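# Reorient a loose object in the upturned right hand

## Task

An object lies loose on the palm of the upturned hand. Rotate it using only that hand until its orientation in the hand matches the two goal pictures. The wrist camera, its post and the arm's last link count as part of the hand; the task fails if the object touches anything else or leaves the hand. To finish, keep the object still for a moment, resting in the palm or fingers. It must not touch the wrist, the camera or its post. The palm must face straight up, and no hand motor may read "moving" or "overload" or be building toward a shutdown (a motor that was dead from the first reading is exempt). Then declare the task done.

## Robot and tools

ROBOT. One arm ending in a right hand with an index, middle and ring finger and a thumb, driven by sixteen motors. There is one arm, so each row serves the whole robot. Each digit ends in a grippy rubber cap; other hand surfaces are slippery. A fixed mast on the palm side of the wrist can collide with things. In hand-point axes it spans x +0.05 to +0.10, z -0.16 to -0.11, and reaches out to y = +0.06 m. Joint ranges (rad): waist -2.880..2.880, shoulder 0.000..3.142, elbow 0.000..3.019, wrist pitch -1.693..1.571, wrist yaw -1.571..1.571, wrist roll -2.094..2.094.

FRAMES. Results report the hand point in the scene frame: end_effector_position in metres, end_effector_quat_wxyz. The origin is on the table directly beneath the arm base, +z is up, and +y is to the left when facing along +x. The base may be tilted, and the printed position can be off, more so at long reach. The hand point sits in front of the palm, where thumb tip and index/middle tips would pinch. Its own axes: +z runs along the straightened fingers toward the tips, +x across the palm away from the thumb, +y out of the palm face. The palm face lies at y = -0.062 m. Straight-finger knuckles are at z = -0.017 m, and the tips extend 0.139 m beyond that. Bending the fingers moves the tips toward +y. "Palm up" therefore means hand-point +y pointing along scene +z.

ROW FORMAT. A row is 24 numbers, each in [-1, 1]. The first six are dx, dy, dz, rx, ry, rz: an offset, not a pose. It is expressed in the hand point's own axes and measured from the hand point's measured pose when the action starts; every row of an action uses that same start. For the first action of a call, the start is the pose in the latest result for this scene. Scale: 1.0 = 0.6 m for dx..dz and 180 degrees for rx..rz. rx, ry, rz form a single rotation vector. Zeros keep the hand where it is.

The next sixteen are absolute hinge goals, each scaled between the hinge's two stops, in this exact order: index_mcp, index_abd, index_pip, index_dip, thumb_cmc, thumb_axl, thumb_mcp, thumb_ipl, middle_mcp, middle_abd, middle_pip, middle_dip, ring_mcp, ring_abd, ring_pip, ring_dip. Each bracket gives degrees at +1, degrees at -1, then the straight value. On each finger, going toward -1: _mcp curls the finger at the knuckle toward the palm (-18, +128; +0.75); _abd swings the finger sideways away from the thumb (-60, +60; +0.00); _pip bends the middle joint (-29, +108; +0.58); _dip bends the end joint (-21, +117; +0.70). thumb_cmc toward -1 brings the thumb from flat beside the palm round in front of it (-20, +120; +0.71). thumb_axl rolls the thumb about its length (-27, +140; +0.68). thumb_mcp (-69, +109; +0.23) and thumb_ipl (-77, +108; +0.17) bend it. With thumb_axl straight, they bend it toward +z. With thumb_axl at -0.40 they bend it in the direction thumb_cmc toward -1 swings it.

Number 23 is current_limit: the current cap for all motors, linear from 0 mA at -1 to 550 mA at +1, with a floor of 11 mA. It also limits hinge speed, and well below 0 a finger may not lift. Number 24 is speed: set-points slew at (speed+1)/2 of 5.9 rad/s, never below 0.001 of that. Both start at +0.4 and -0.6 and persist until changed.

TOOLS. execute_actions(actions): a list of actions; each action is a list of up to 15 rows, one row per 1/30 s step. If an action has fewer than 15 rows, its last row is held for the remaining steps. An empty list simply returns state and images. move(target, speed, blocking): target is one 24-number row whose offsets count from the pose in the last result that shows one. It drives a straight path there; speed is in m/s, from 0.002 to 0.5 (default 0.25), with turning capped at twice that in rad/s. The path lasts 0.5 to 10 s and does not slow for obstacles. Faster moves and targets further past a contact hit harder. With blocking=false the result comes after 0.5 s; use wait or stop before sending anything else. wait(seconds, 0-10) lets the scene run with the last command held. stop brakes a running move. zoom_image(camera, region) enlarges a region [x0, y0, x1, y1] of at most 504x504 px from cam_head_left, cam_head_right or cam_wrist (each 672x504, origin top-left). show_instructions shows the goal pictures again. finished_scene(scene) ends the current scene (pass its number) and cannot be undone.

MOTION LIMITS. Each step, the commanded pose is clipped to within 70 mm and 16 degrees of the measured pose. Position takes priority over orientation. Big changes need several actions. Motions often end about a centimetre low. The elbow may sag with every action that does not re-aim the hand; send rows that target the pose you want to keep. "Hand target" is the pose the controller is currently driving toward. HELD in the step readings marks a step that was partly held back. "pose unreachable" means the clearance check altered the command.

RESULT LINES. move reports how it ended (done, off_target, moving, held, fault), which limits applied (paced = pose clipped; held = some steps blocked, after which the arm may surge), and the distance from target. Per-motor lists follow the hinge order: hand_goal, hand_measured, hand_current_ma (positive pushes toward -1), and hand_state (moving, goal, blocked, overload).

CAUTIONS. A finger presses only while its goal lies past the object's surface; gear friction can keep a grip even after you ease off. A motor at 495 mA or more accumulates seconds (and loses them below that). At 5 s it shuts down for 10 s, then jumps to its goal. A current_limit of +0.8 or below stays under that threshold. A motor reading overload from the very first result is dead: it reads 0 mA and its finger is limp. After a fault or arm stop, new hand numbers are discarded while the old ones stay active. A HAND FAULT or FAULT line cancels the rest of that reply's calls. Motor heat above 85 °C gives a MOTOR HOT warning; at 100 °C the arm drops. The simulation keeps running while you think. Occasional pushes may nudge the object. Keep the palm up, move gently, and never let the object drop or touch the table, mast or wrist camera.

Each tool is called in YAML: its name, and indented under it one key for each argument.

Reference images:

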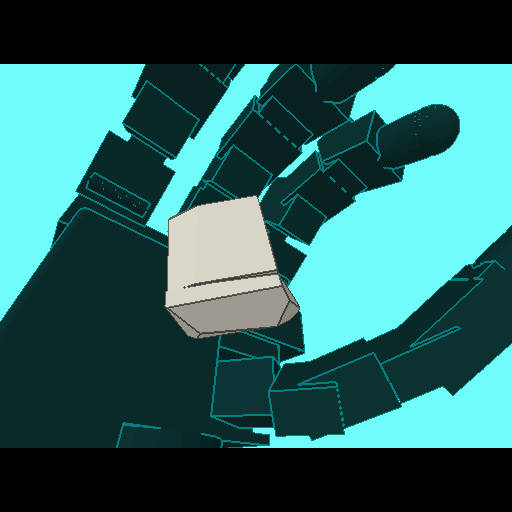

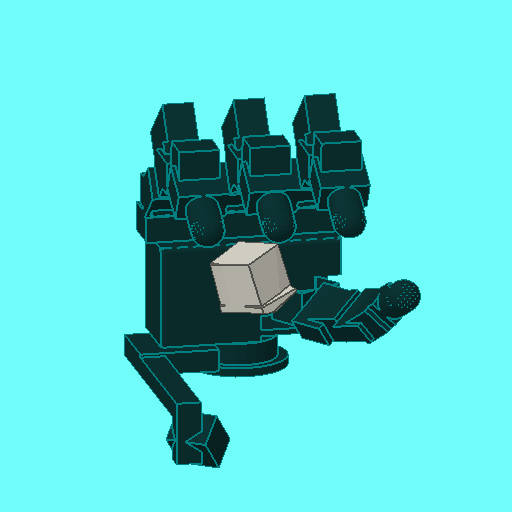

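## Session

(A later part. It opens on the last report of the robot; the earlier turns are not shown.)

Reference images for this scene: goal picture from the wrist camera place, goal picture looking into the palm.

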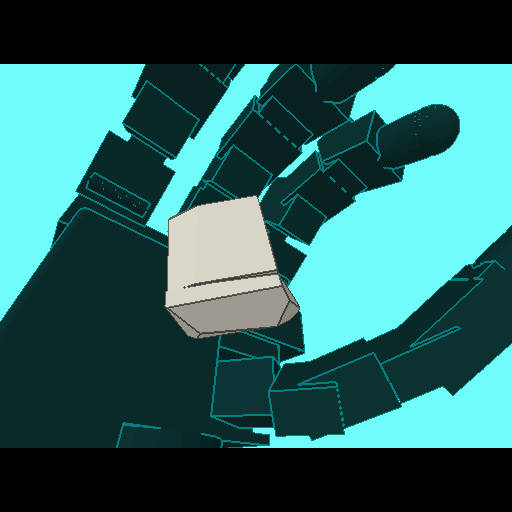

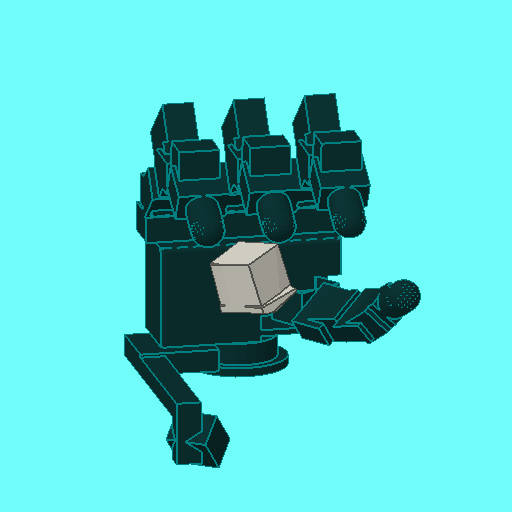

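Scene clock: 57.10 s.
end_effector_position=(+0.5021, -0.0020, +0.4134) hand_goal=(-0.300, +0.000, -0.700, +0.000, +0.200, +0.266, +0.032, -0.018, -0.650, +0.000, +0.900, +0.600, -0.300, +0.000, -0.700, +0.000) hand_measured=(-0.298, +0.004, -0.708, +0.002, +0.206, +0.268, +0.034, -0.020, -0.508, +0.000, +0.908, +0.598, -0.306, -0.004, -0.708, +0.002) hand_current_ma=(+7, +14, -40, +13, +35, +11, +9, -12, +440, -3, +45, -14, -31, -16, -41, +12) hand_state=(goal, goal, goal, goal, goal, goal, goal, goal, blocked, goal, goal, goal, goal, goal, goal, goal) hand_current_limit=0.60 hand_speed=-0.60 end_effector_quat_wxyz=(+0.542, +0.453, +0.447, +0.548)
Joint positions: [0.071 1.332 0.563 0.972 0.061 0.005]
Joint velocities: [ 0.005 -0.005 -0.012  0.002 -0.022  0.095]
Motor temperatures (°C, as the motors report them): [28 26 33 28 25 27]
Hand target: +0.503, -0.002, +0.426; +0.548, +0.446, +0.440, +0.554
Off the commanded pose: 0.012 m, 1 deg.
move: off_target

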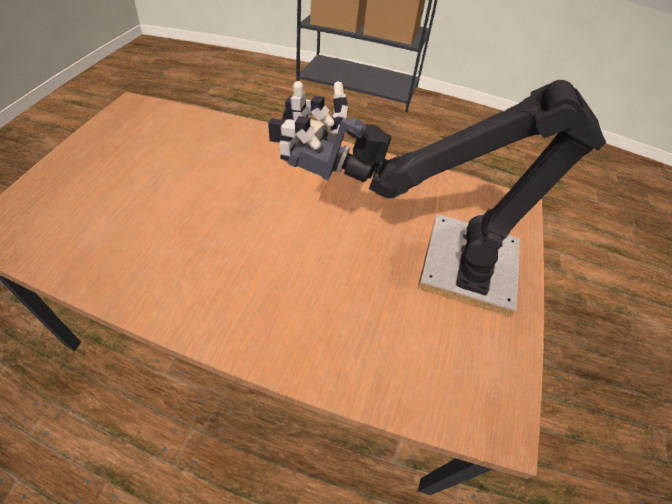

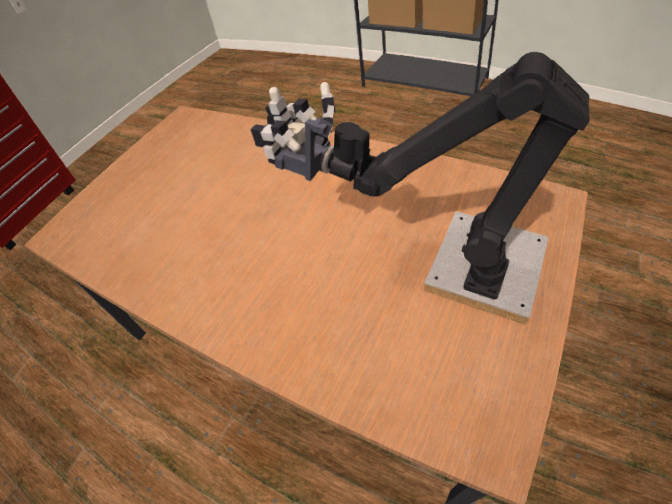

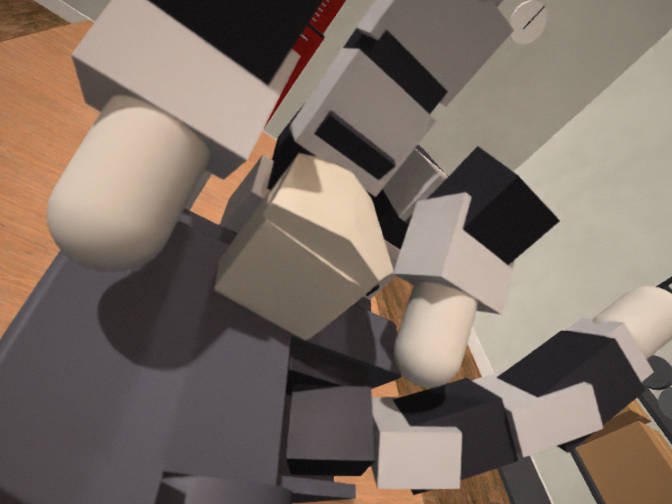

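move:
  target: [0,0.02,0.005,-0.008,0,0, -0.3,0,-0.7,0, 0.2,0.266,0.032,-0.018, -0.4,0,1,0.8, -0.3,0,-0.7,0, 0.6,-0.6]

move:
  target: [0,0.02,0.005,-0.008,0,0, -0.3,0,-0.7,0, 0.2,0.266,0.032,-0.018, -0.9,0,1,0.8, -0.3,0,-0.7,0, 0.7,-0.6]

move:
  target: [0,0.02,0.005,-0.008,0,0, -0.42,0.95,-1,-0.05, 0.2,0.266,0.032,-0.018, -0.9,0,1,0.8, -0.42,-0.95,-1,-0.05, 0.7,-0.6]

move:
  target: [0,0.02,0.005,-0.008,0,0, -0.1,0.95,-1,-0.05, 0.2,0.266,0.032,-0.018, -1,0,1,0.8, -0.1,-0.95,-1,-0.05, 0.7,-0.7]

zoom_image:
  camera: "cam_head_left"
  region: [240,60,400,190]

Scene clock: 58.07 s.
end_effector_position=(+0.5021, -0.0020, +0.4134) hand_goal=(-0.300, +0.000, -0.700, +0.000, +0.200, +0.266, +0.032, -0.018, -0.400, +0.000, +1.000, +0.800, -0.300, +0.000, -0.700, +0.000) hand_measured=(-0.298, +0.004, -0.708, +0.002, +0.206, +0.268, +0.034, -0.020, -0.400, +0.000, +1.000, +0.798, -0.306, -0.004, -0.708, +0.002) hand_current_ma=(+7, +14, -39, +13, +35, +11, +9, -12, -3, -3, -4, -12, -31, -16, -41, +12) hand_state=(goal, goal, goal, goal, goal, goal, goal, goal, goal, goal, goal, goal, goal, goal, goal, goal) hand_current_limit=0.60 hand_speed=-0.60 end_effector_quat_wxyz=(+0.542, +0.453, +0.447, +0.548)
Joint positions: [0.071 1.332 0.563 0.972 0.061 0.005]
Joint velocities: [-0.015 -0.005 -0.002  0.007  0.037 -0.022]
Motor temperatures (°C, as the motors report them): [28 26 33 28 25 27]
Hand target: +0.503, -0.002, +0.426; +0.548, +0.446, +0.440, +0.554
Off the commanded pose: 0.012 m, 1 deg.
move: off_target

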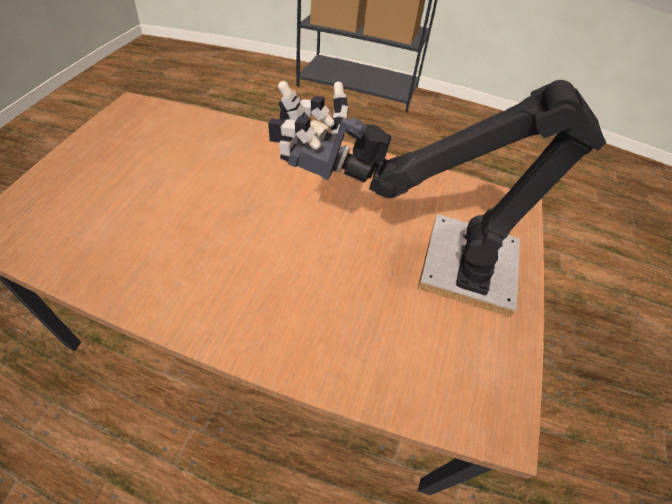

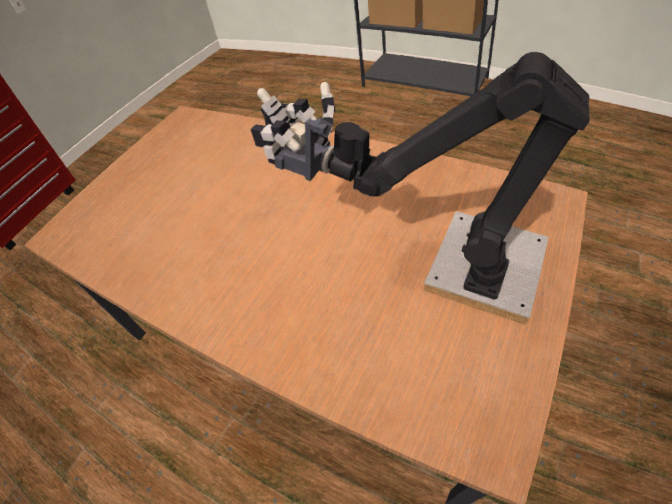

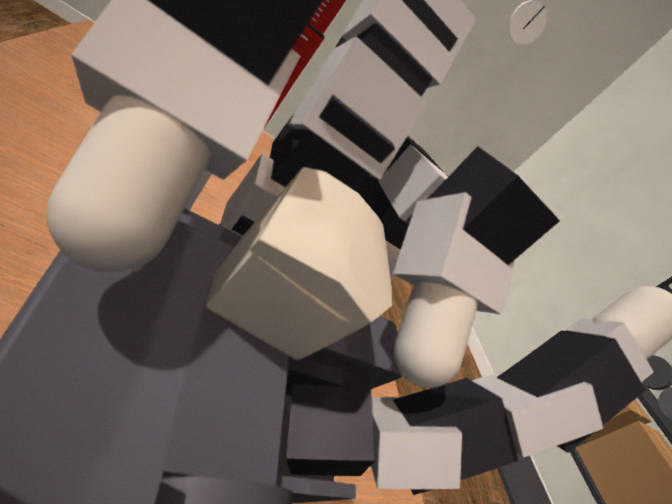

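Scene clock: 58.90 s.
end_effector_position=(+0.5021, -0.0020, +0.4134) hand_goal=(-0.300, +0.000, -0.700, +0.000, +0.200, +0.266, +0.032, -0.018, -0.900, +0.000, +1.000, +0.800, -0.300, +0.000, -0.700, +0.000) hand_measured=(-0.298, +0.004, -0.708, +0.002, +0.206, +0.268, +0.034, -0.020, -0.904, +0.000, +1.000, +0.798, -0.306, -0.004, -0.708, +0.002) hand_current_ma=(+7, +14, -40, +13, +35, +11, +9, -12, -17, -3, -4, -12, -31, -16, -41, +12) hand_state=(goal, goal, goal, goal, goal, goal, goal, goal, goal, goal, goal, goal, goal, goal, goal, goal) hand_current_limit=0.70 hand_speed=-0.60 end_effector_quat_wxyz=(+0.542, +0.453, +0.447, +0.548)
Joint positions: [0.071 1.332 0.563 0.972 0.061 0.005]
Joint velocities: [-0.005 -0.015 -0.007  0.007 -0.051  0.007]
Motor temperatures (°C, as the motors report them): [28 26 33 28 25 27]
Hand target: +0.503, -0.002, +0.426; +0.548, +0.446, +0.440, +0.554
Off the commanded pose: 0.012 m, 1 deg.
move: off_target

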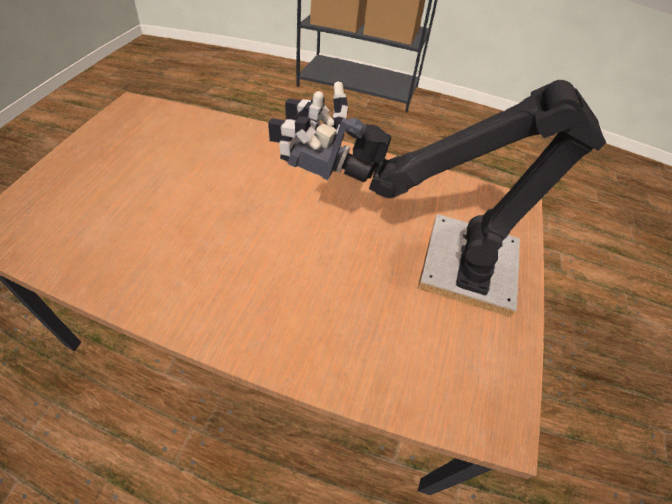

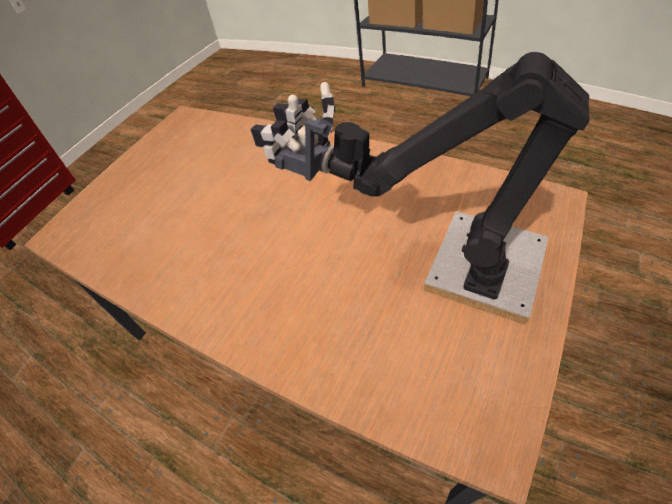

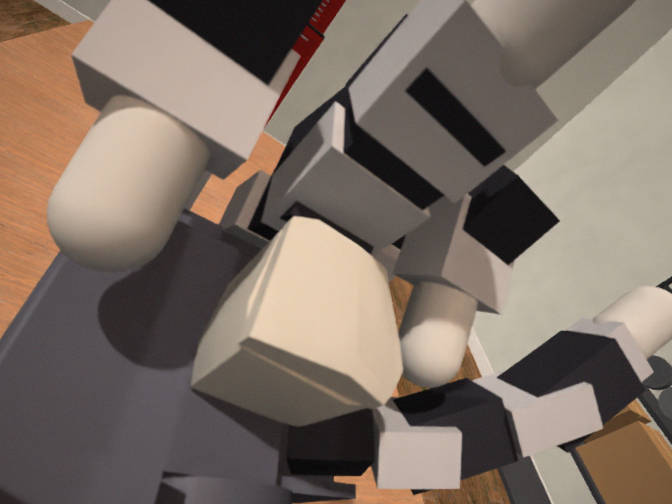

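Scene clock: 60.27 s.
end_effector_position=(+0.5021, -0.0020, +0.4134) hand_goal=(-0.420, +0.950, -1.000, -0.050, +0.200, +0.266, +0.032, -0.018, -0.900, +0.000, +1.000, +0.800, -0.420, -0.950, -1.000, -0.050) hand_measured=(-0.418, +0.876, -0.898, -0.020, +0.206, +0.268, +0.034, -0.020, -0.904, +0.000, +1.000, +0.798, -0.428, -0.862, -0.864, -0.014) hand_current_ma=(+5, -337, +467, +151, +35, +11, +9, -12, -17, -3, -4, -12, -39, +390, +468, +183) hand_state=(goal, blocked, blocked, blocked, goal, goal, goal, goal, goal, goal, goal, goal, goal, blocked, blocked, blocked) hand_current_limit=0.70 hand_speed=-0.60 end_effector_quat_wxyz=(+0.542, +0.453, +0.447, +0.548)
Joint positions: [0.071 1.332 0.563 0.972 0.061 0.005]
Joint velocities: [-0.005 -0.005 -0.012  0.002  0.051  0.007]
Motor temperatures (°C, as the motors report them): [28 26 33 28 25 27]
Hand target: +0.503, -0.002, +0.426; +0.548, +0.446, +0.440, +0.554
Off the commanded pose: 0.012 m, 1 deg.
move: off_target

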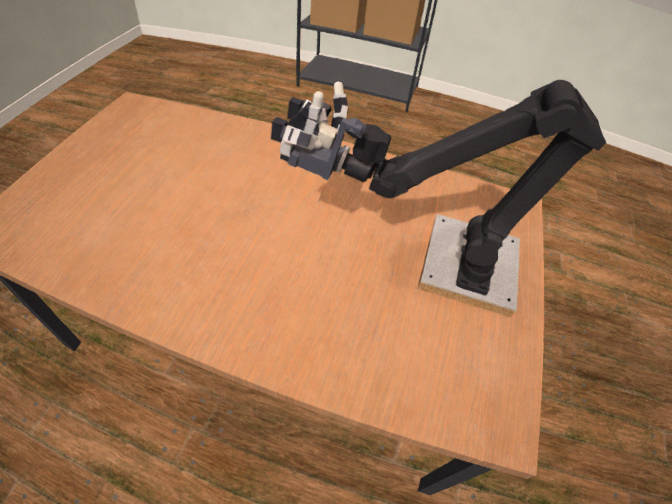

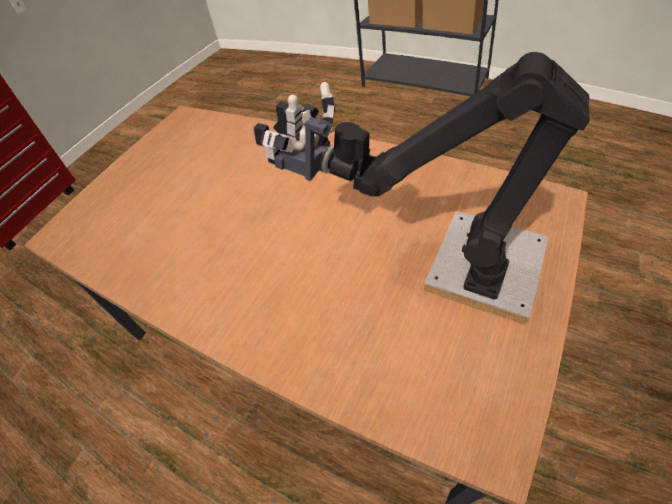

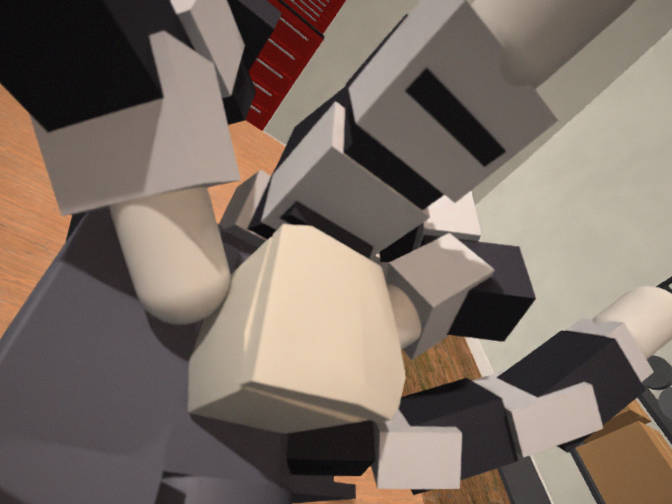

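Scene clock: 61.23 s.
end_effector_position=(+0.5021, -0.0020, +0.4134) hand_goal=(-0.100, +0.950, -1.000, -0.050, +0.200, +0.266, +0.032, -0.018, -1.000, +0.000, +1.000, +0.800, -0.100, -0.950, -1.000, -0.050) hand_measured=(-0.230, +0.894, -0.914, -0.018, +0.206, +0.268, +0.034, -0.020, -0.950, +0.004, +1.000, +0.798, -0.116, -0.906, -0.868, -0.014) hand_current_ma=(-467, -258, +466, +164, +35, +11, +9, -12, +268, +19, -4, -12, -88, +192, +467, +183) hand_state=(blocked, blocked, blocked, blocked, goal, goal, goal, goal, blocked, goal, goal, goal, goal, blocked, blocked, blocked) hand_current_limit=0.70 hand_speed=-0.70 end_effector_quat_wxyz=(+0.542, +0.453, +0.447, +0.548)
Joint positions: [0.071 1.332 0.563 0.972 0.061 0.005]
Joint velocities: [-0.005 -0.015 -0.002 -0.012  0.007 -0.007]
Motor temperatures (°C, as the motors report them): [28 26 33 28 25 27]
Hand target: +0.503, -0.002, +0.426; +0.548, +0.446, +0.440, +0.554
Off the commanded pose: 0.012 m, 1 deg.
move: off_target

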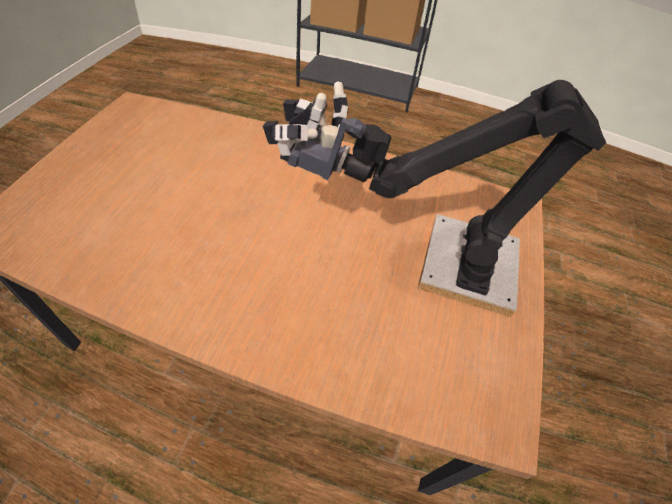

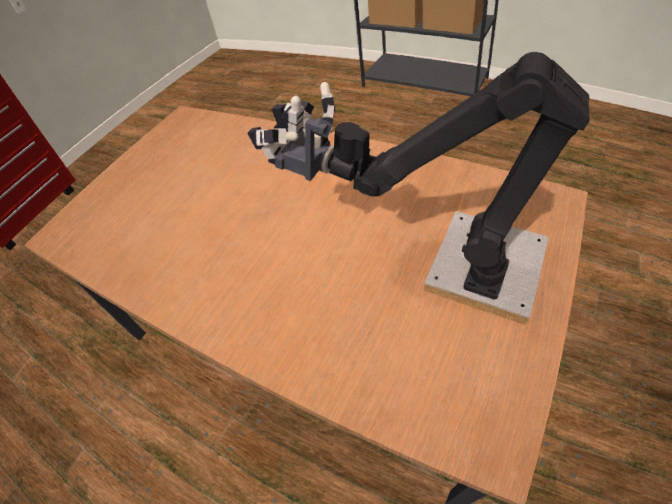

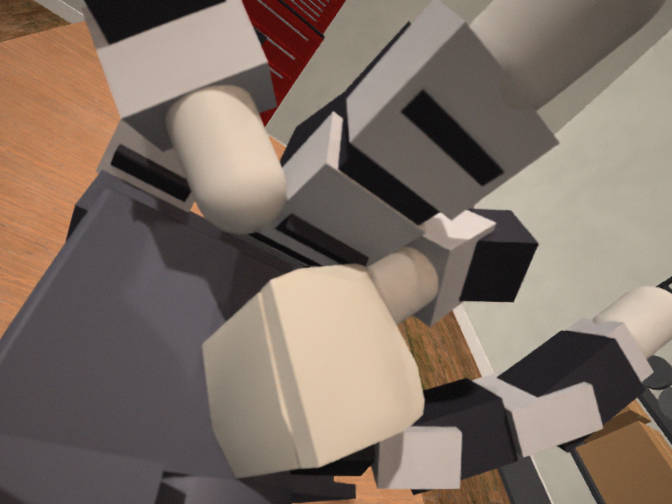

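Region (240, 60, 400, 190) of cam_head_left's 672x504 image, scaled by 3.150, with more detail than that image has; it fills the top 410 rows of this view, and the rest is white.

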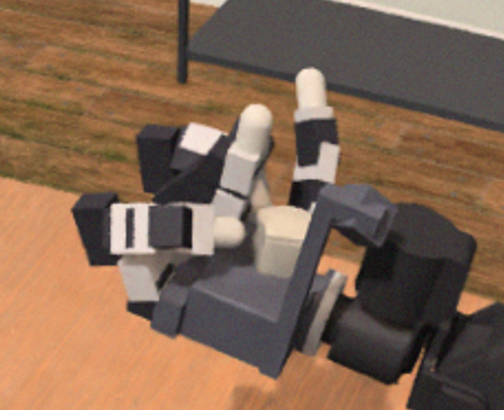

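move:
  target: [0,0.02,0.005,-0.008,0,0, 0,0,-0.8,-0.3, -0.7,0.266,0.032,-0.018, -0.72,0,1,0.8, -0.3,0,-0.7,0, 0.5,-0.5]

move:
  target: [0,0.05,0,0.18,0,0, 0,0,-0.8,-0.3, 0.2,0.266,0.032,-0.018, -0.72,0,1,0.8, -0.3,0,-0.7,0, 0.5,-0.5]

move:
  target: [0,0.07,-0.02,-0.02,0,0, -0.3,0,-0.7,0, 0.2,0.266,0.032,-0.018, -0.72,0,1,0.8, -0.3,0,-0.7,0, 0.5,-0.5]

Scene clock: 62.47 s.
end_effector_position=(+0.5021, -0.0020, +0.4134) hand_goal=(+0.000, +0.000, -0.800, -0.300, -0.700, +0.266, +0.032, -0.018, -0.720, +0.000, +1.000, +0.800, -0.300, +0.000, -0.700, +0.000) hand_measured=(+0.000, +0.004, -0.806, -0.298, -0.698, +0.268, +0.032, -0.020, -0.728, +0.004, +0.998, +0.798, -0.298, -0.004, -0.708, +0.002) hand_current_ma=(-4, +14, -34, +13, +6, +9, +2, -12, -47, +14, -10, -12, +6, -16, -42, +8) hand_state=(goal, goal, goal, goal, goal, goal, goal, goal, goal, goal, goal, goal, goal, goal, goal, goal) hand_current_limit=0.50 hand_speed=-0.50 end_effector_quat_wxyz=(+0.542, +0.453, +0.447, +0.548)
Joint positions: [0.071 1.332 0.563 0.972 0.061 0.005]
Joint velocities: [ 0.005 -0.005 -0.002 -0.022 -0.095  0.007]
Motor temperatures (°C, as the motors report them): [28 26 33 28 25 27]
Hand target: +0.503, -0.002, +0.426; +0.548, +0.446, +0.440, +0.554
Off the commanded pose: 0.012 m, 1 deg.
move: off_target

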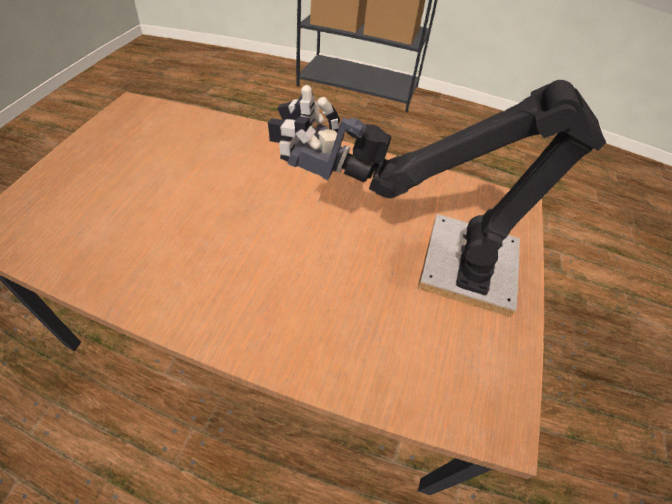

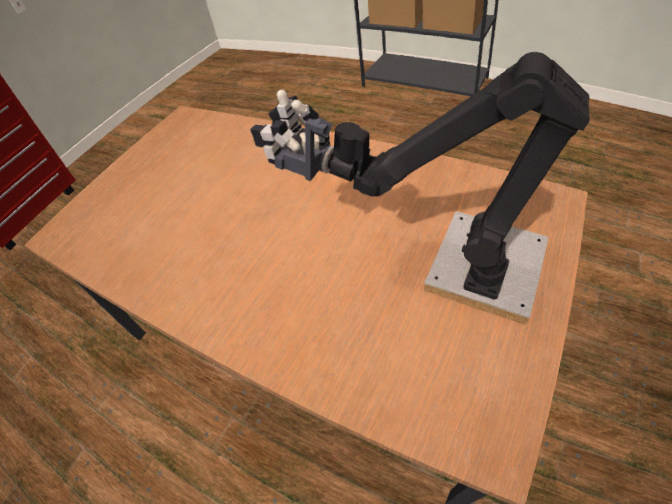

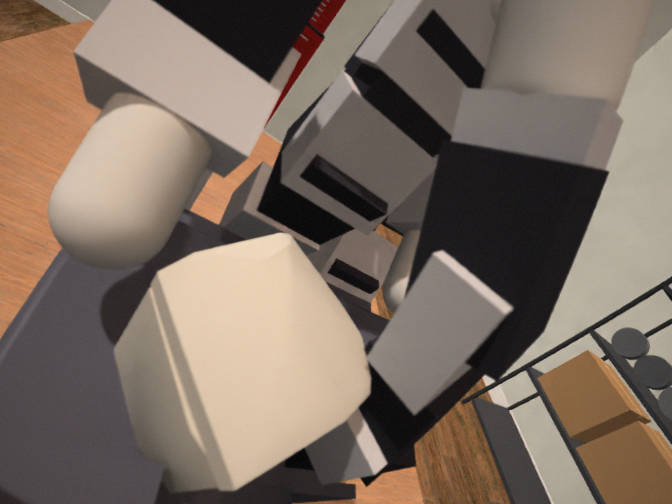

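Scene clock: 64.10 s.
end_effector_position=(+0.4880, -0.0023, +0.3979) hand_goal=(+0.000, +0.000, -0.800, -0.300, +0.200, +0.266, +0.032, -0.018, -0.720, +0.000, +1.000, +0.800, -0.300, +0.000, -0.700, +0.000) hand_measured=(+0.004, +0.004, -0.806, -0.298, +0.206, +0.268, +0.032, -0.020, -0.716, +0.002, +1.000, +0.798, -0.298, -0.004, -0.708, +0.002) hand_current_ma=(+26, +14, -32, +12, +35, +9, +0, -12, +19, +12, -2, -12, +9, -16, -39, +8) hand_state=(goal, goal, goal, goal, goal, goal, goal, goal, goal, goal, goal, goal, goal, goal, goal, goal) hand_current_limit=0.50 hand_speed=-0.50 end_effector_quat_wxyz=(+0.382, +0.592, +0.601, +0.377)
Joint positions: [ 0.071  0.933  0.71  -0.204  0.052  0.015]
Joint velocities: [-0.015 -0.015 -0.002 -0.007  0.007  0.095]
Motor temperatures (°C, as the motors report them): [28 26 33 28 25 27]
Hand target: +0.494, -0.002, +0.442; +0.397, +0.584, +0.585, +0.400
Off the commanded pose: 0.046 m, 4 deg.
move: off_target

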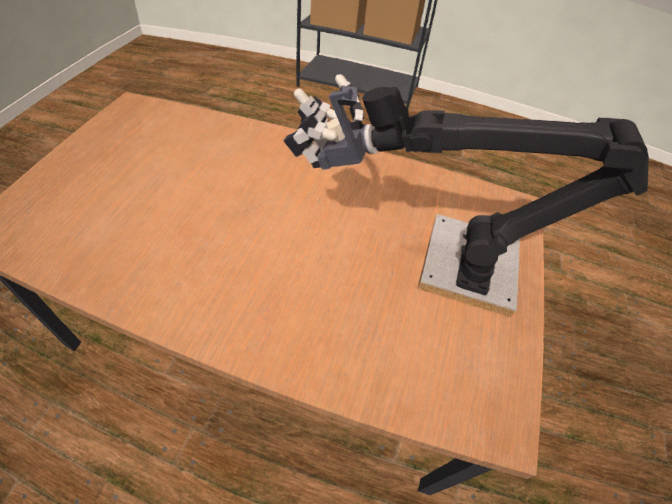

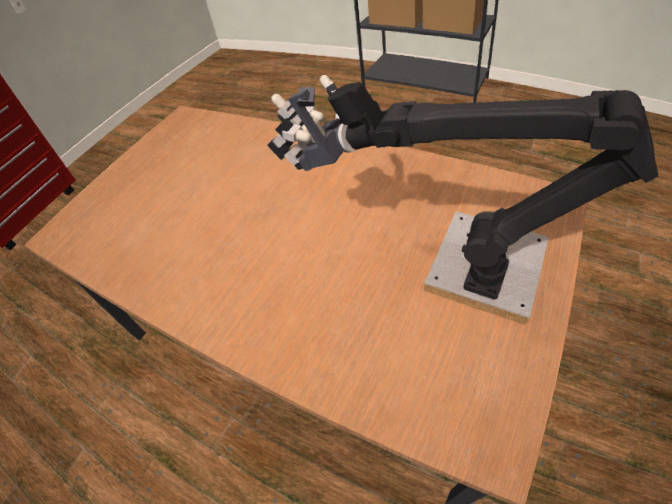

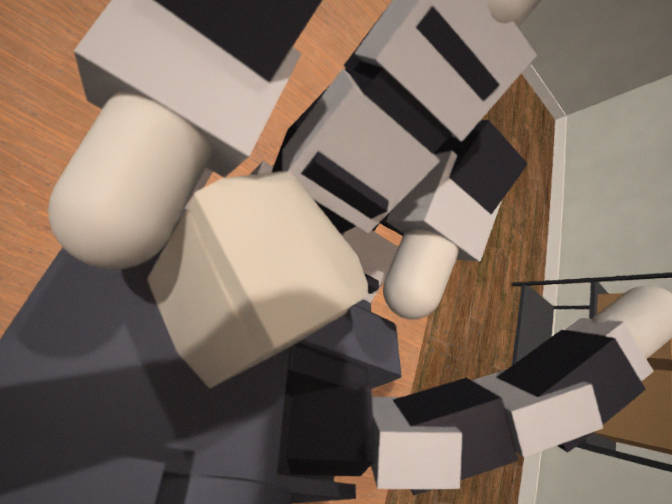

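Scene clock: 64.80 s.
end_effector_position=(+0.4880, -0.0023, +0.3979) hand_goal=(-0.300, +0.000, -0.700, +0.000, +0.200, +0.266, +0.032, -0.018, -0.720, +0.000, +1.000, +0.800, -0.300, +0.000, -0.700, +0.000) hand_measured=(-0.288, +0.004, -0.706, -0.004, +0.206, +0.268, +0.032, -0.020, -0.716, +0.002, +1.000, +0.798, -0.298, -0.004, -0.708, +0.002) hand_current_ma=(+69, +14, -35, -23, +35, +9, +0, -12, +19, +12, -2, -12, +9, -16, -39, +8) hand_state=(goal, goal, goal, goal, goal, goal, goal, goal, goal, goal, goal, goal, goal, goal, goal, goal) hand_current_limit=0.50 hand_speed=-0.50 end_effector_quat_wxyz=(+0.382, +0.592, +0.601, +0.377)
Joint positions: [ 0.071  0.933  0.71  -0.204  0.052  0.015]
Joint velocities: [ 0.005 -0.005 -0.007  0.007 -0.051 -0.081]
Motor temperatures (°C, as the motors report them): [28 26 33 28 25 27]
Hand target: +0.492, -0.002, +0.440; +0.401, +0.580, +0.589, +0.396
Off the commanded pose: 0.044 m, 4 deg.
move: off_target

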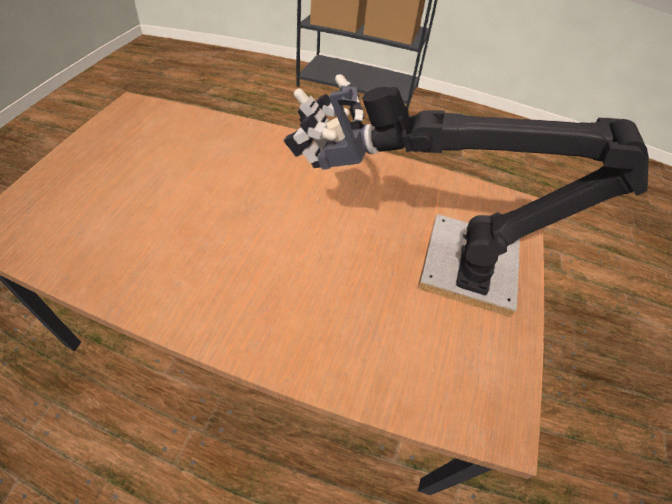

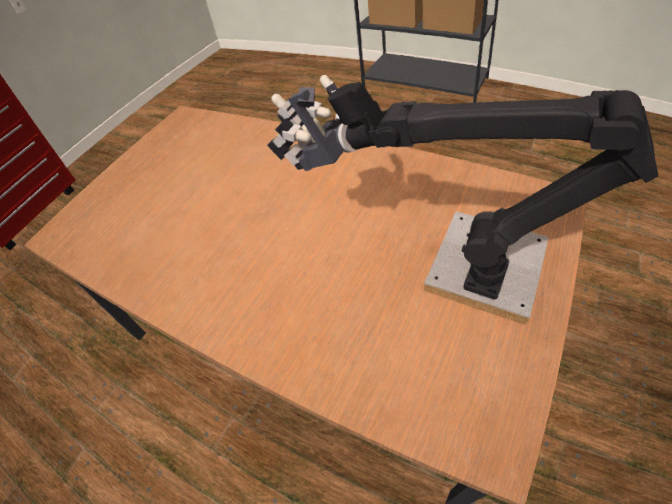

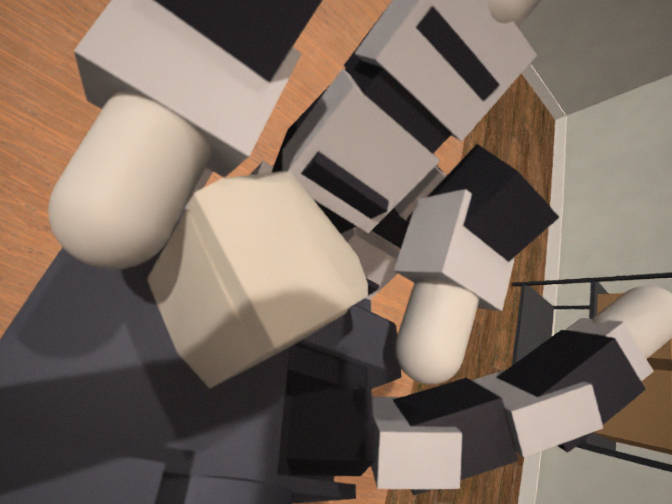

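move:
  target: [0,0.07,-0.02,-0.02,0,0, -0.42,0.9,-0.95,0, 0.2,0.266,0.032,-0.018, -0.72,0,1,0.8, -0.3,0,0.5,0.3, 0.5,-0.5]

move:
  target: [0,0.07,-0.02,-0.02,0,0.08, -0.42,0.9,-0.95,0, 0.2,0.266,0.032,-0.018, -0.35,0,1,0.8, -0.3,0,0.5,0.3, 0.5,-0.5]

Scene clock: 66.23 s.
end_effector_position=(+0.4880, -0.0023, +0.3979) hand_goal=(-0.420, +0.900, -0.950, +0.000, +0.200, +0.266, +0.032, -0.018, -0.720, +0.000, +1.000, +0.800, -0.300, +0.000, +0.500, +0.300) hand_measured=(-0.406, +0.898, -0.942, +0.006, +0.206, +0.268, +0.032, -0.020, -0.716, +0.002, +1.000, +0.798, -0.294, -0.004, +0.500, +0.298) hand_current_ma=(+80, -10, +39, +33, +35, +9, +0, -12, +19, +12, -2, -12, +34, -16, -5, -14) hand_state=(goal, goal, goal, goal, goal, goal, goal, goal, goal, goal, goal, goal, goal, goal, goal, goal) hand_current_limit=0.50 hand_speed=-0.50 end_effector_quat_wxyz=(+0.382, +0.592, +0.601, +0.377)
Joint positions: [ 0.071  0.933  0.71  -0.204  0.052  0.015]
Joint velocities: [-0.005 -0.005 -0.002 -0.007 -0.007  0.037]
Motor temperatures (°C, as the motors report them): [28 26 33 28 25 27]
Hand target: +0.492, -0.002, +0.440; +0.401, +0.580, +0.589, +0.396
Off the commanded pose: 0.044 m, 4 deg.
move: off_target

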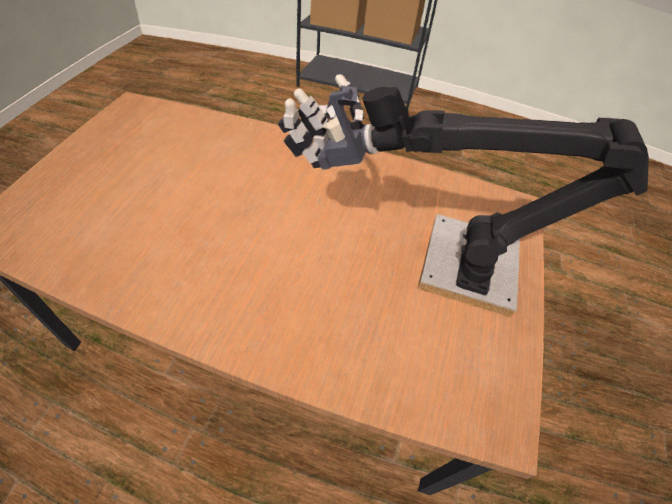

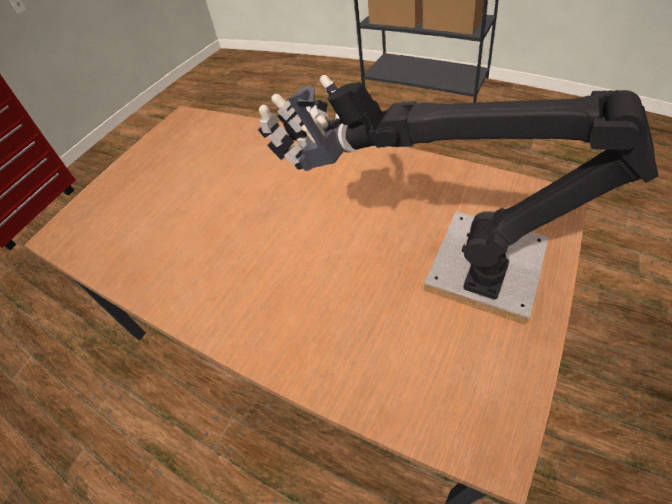

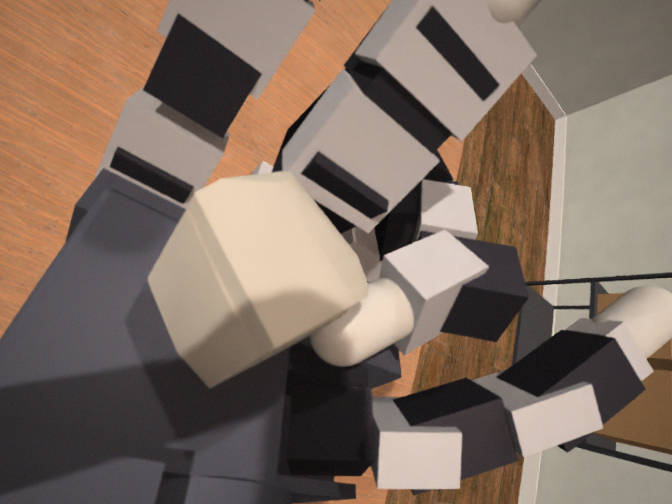

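Scene clock: 67.33 s.
end_effector_position=(+0.4833, -0.0051, +0.3935) hand_goal=(-0.420, +0.900, -0.950, +0.000, +0.200, +0.266, +0.032, -0.018, -0.350, +0.000, +1.000, +0.800, -0.300, +0.000, +0.500, +0.300) hand_measured=(-0.406, +0.898, -0.942, +0.006, +0.206, +0.268, +0.032, -0.020, -0.342, +0.002, +1.000, +0.798, -0.294, -0.002, +0.500, +0.298) hand_current_ma=(+80, -9, +39, +33, +35, +9, +0, -12, +44, +12, -1, -11, +34, -10, -5, -14) hand_state=(goal, goal, goal, goal, goal, goal, goal, goal, goal, goal, goal, goal, goal, goal, goal, goal) hand_current_limit=0.50 hand_speed=-0.50 end_effector_quat_wxyz=(+0.339, +0.661, +0.527, +0.413)
Joint positions: [ 0.135  0.933  0.72  -0.222  0.124  0.275]
Joint velocities: [-0.005  0.005  0.007 -0.017  0.051 -0.007]
Motor temperatures (°C, as the motors report them): [28 26 34 28 25 27]
Hand target: +0.491, -0.002, +0.440; +0.350, +0.650, +0.510, +0.441
Off the commanded pose: 0.049 m, 4 deg.
move: off_target

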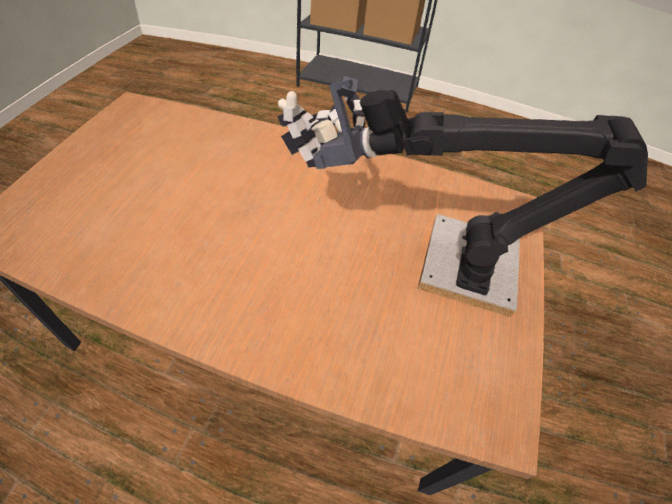

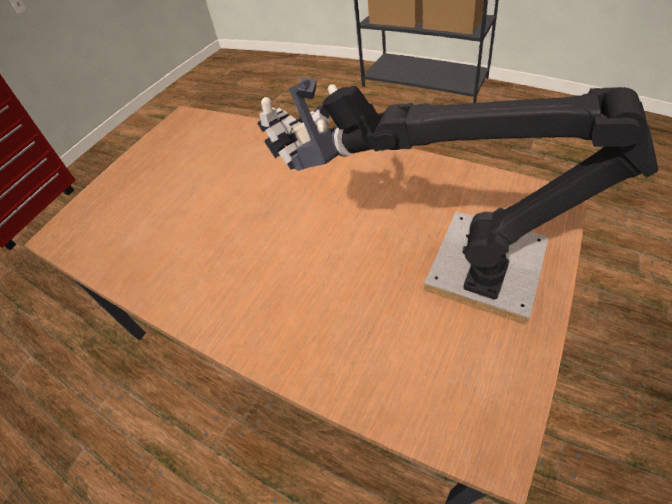

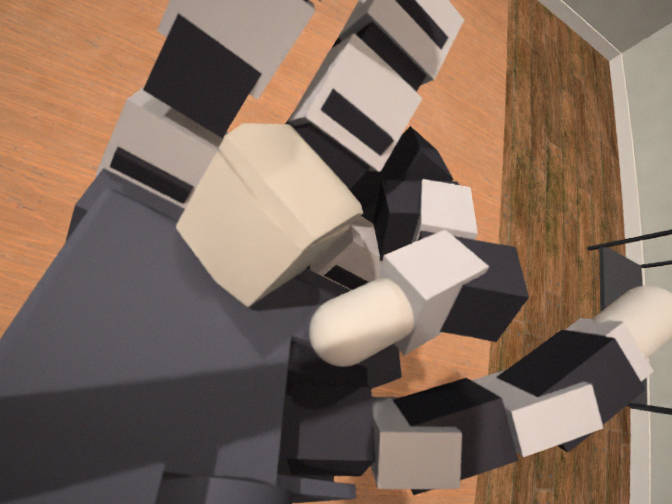

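move:
  target: [0.02,0.07,-0.02,-0.02,0,-0.08, -0.3,0,-0.7,0, 0.2,0.266,0.032,-0.018, -0.35,0,1,0.8, -0.42,-0.6,-0.8,0, 0.5,-0.4]

move:
  target: [0,0.06,0,-0.15,0,0, -0.3,0,-0.7,0, 0.2,0.266,0.032,-0.018, -0.8,0.2,1,0.8, -0.42,-0.6,-0.8,0, 0.6,-0.7]

Scene clock: 68.63 s.
end_effector_position=(+0.4882, -0.0008, +0.3998) hand_goal=(-0.300, +0.000, -0.700, +0.000, +0.200, +0.266, +0.032, -0.018, -0.350, +0.000, +1.000, +0.800, -0.420, -0.600, -0.800, +0.000) hand_measured=(-0.298, +0.004, -0.706, +0.002, +0.208, +0.268, +0.032, -0.020, -0.342, +0.002, +1.000, +0.798, -0.412, -0.598, -0.798, +0.002) hand_current_ma=(+10, +14, -33, +12, +38, +9, +0, -12, +46, +12, -1, -11, +43, +6, +8, +11) hand_state=(goal, goal, goal, goal, goal, goal, goal, goal, goal, goal, goal, goal, goal, goal, goal, goal) hand_current_limit=0.50 hand_speed=-0.40 end_effector_quat_wxyz=(+0.387, +0.593, +0.603, +0.366)
Joint positions: [ 0.083  0.933  0.72  -0.223  0.08   0.007]
Joint velocities: [-0.005 -0.005  0.002 -0.007 -0.037 -0.037]
Motor temperatures (°C, as the motors report them): [28 26 34 28 25 27]
Hand target: +0.490, -0.003, +0.437; +0.408, +0.580, +0.592, +0.383
Off the commanded pose: 0.038 m, 4 deg.
move: off_target

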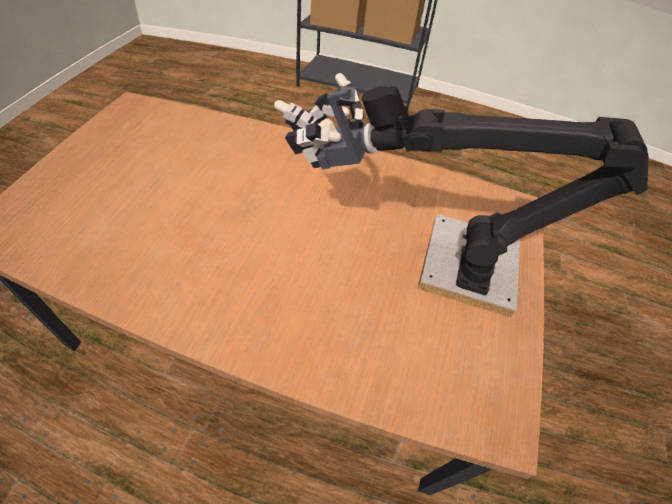

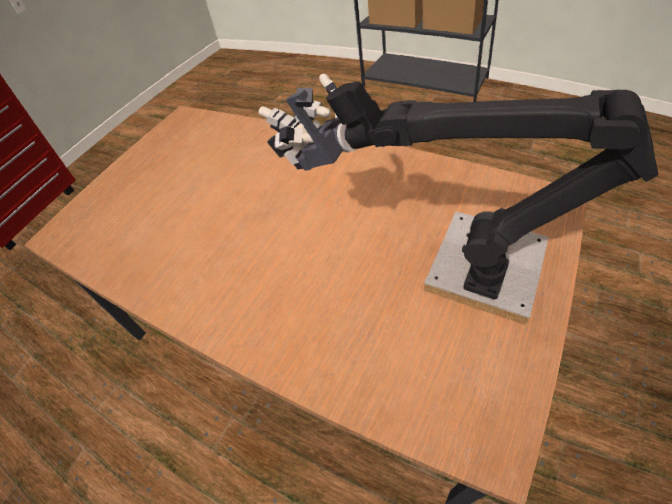

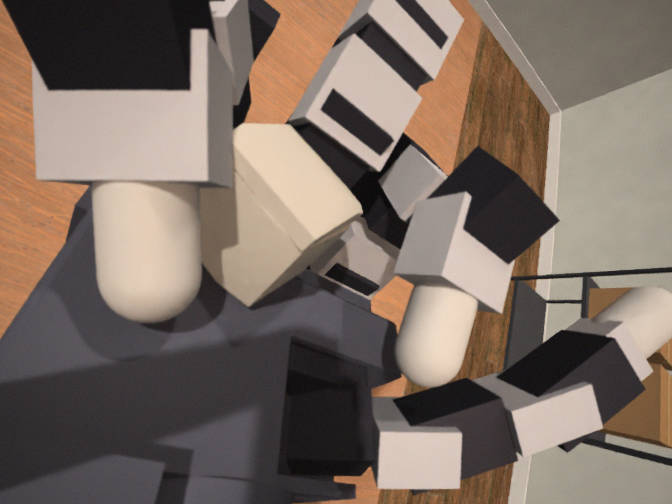

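Scene clock: 69.97 s.
end_effector_position=(+0.5059, +0.0032, +0.4307) hand_goal=(-0.300, +0.000, -0.700, +0.000, +0.200, +0.266, +0.032, -0.018, -0.800, +0.200, +1.000, +0.800, -0.420, -0.600, -0.800, +0.000) hand_measured=(-0.298, +0.002, -0.706, +0.002, +0.208, +0.268, +0.032, -0.020, -0.468, +0.206, +1.000, +0.798, -0.440, -0.606, -0.778, +0.006) hand_current_ma=(+11, +14, -33, +12, +38, +9, +0, -12, +440, +24, -1, -10, -103, -25, +109, +31) hand_state=(goal, goal, goal, goal, goal, goal, goal, goal, blocked, goal, goal, goal, goal, goal, blocked, goal) hand_current_limit=0.60 hand_speed=-0.70 end_effector_quat_wxyz=(+0.505, +0.495, +0.503, +0.498)
Joint positions: [ 0.081  1.144  0.611  0.549  0.07  -0.011]
Joint velocities: [-0.005 -0.015  0.002  0.032 -0.007  0.007]
Motor temperatures (°C, as the motors report them): [28 26 34 28 25 27]
Hand target: +0.503, +0.000, +0.432; +0.514, +0.489, +0.499, +0.498
Off the commanded pose: 0.004 m, 2 deg.
move: done

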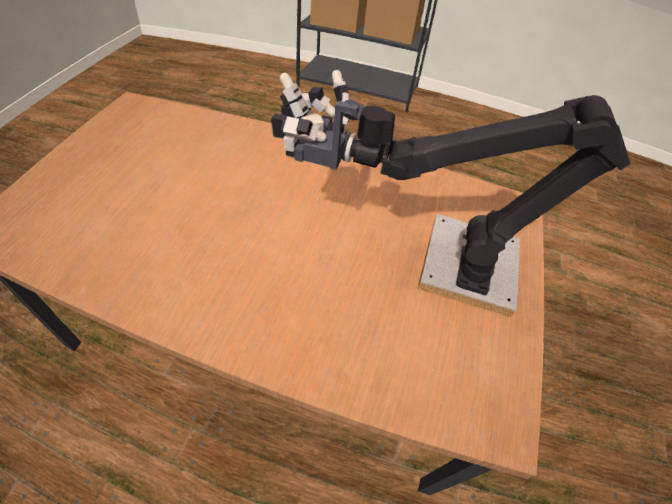

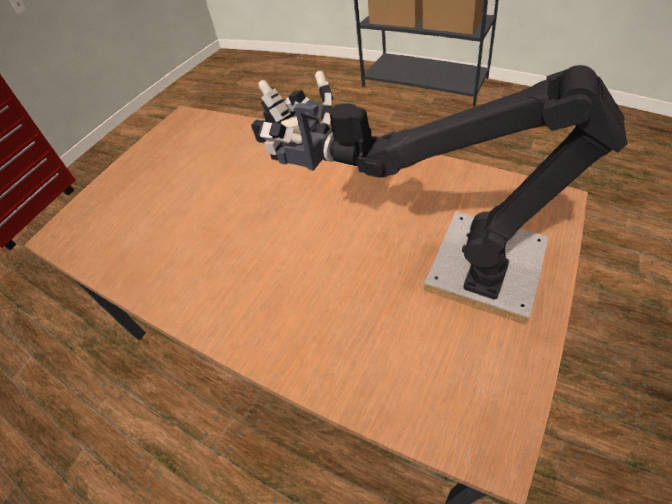

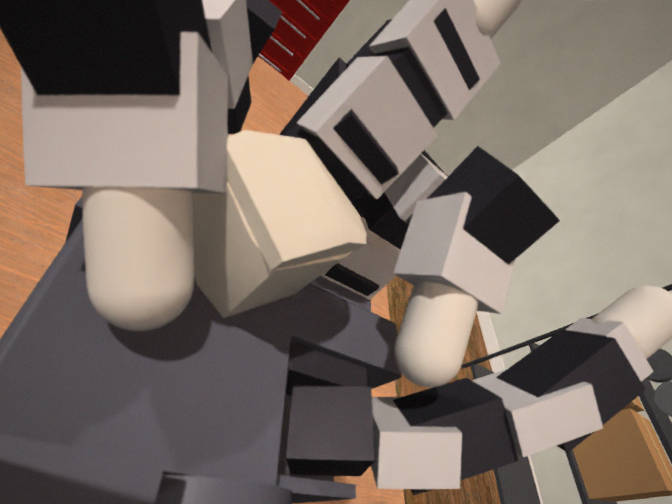

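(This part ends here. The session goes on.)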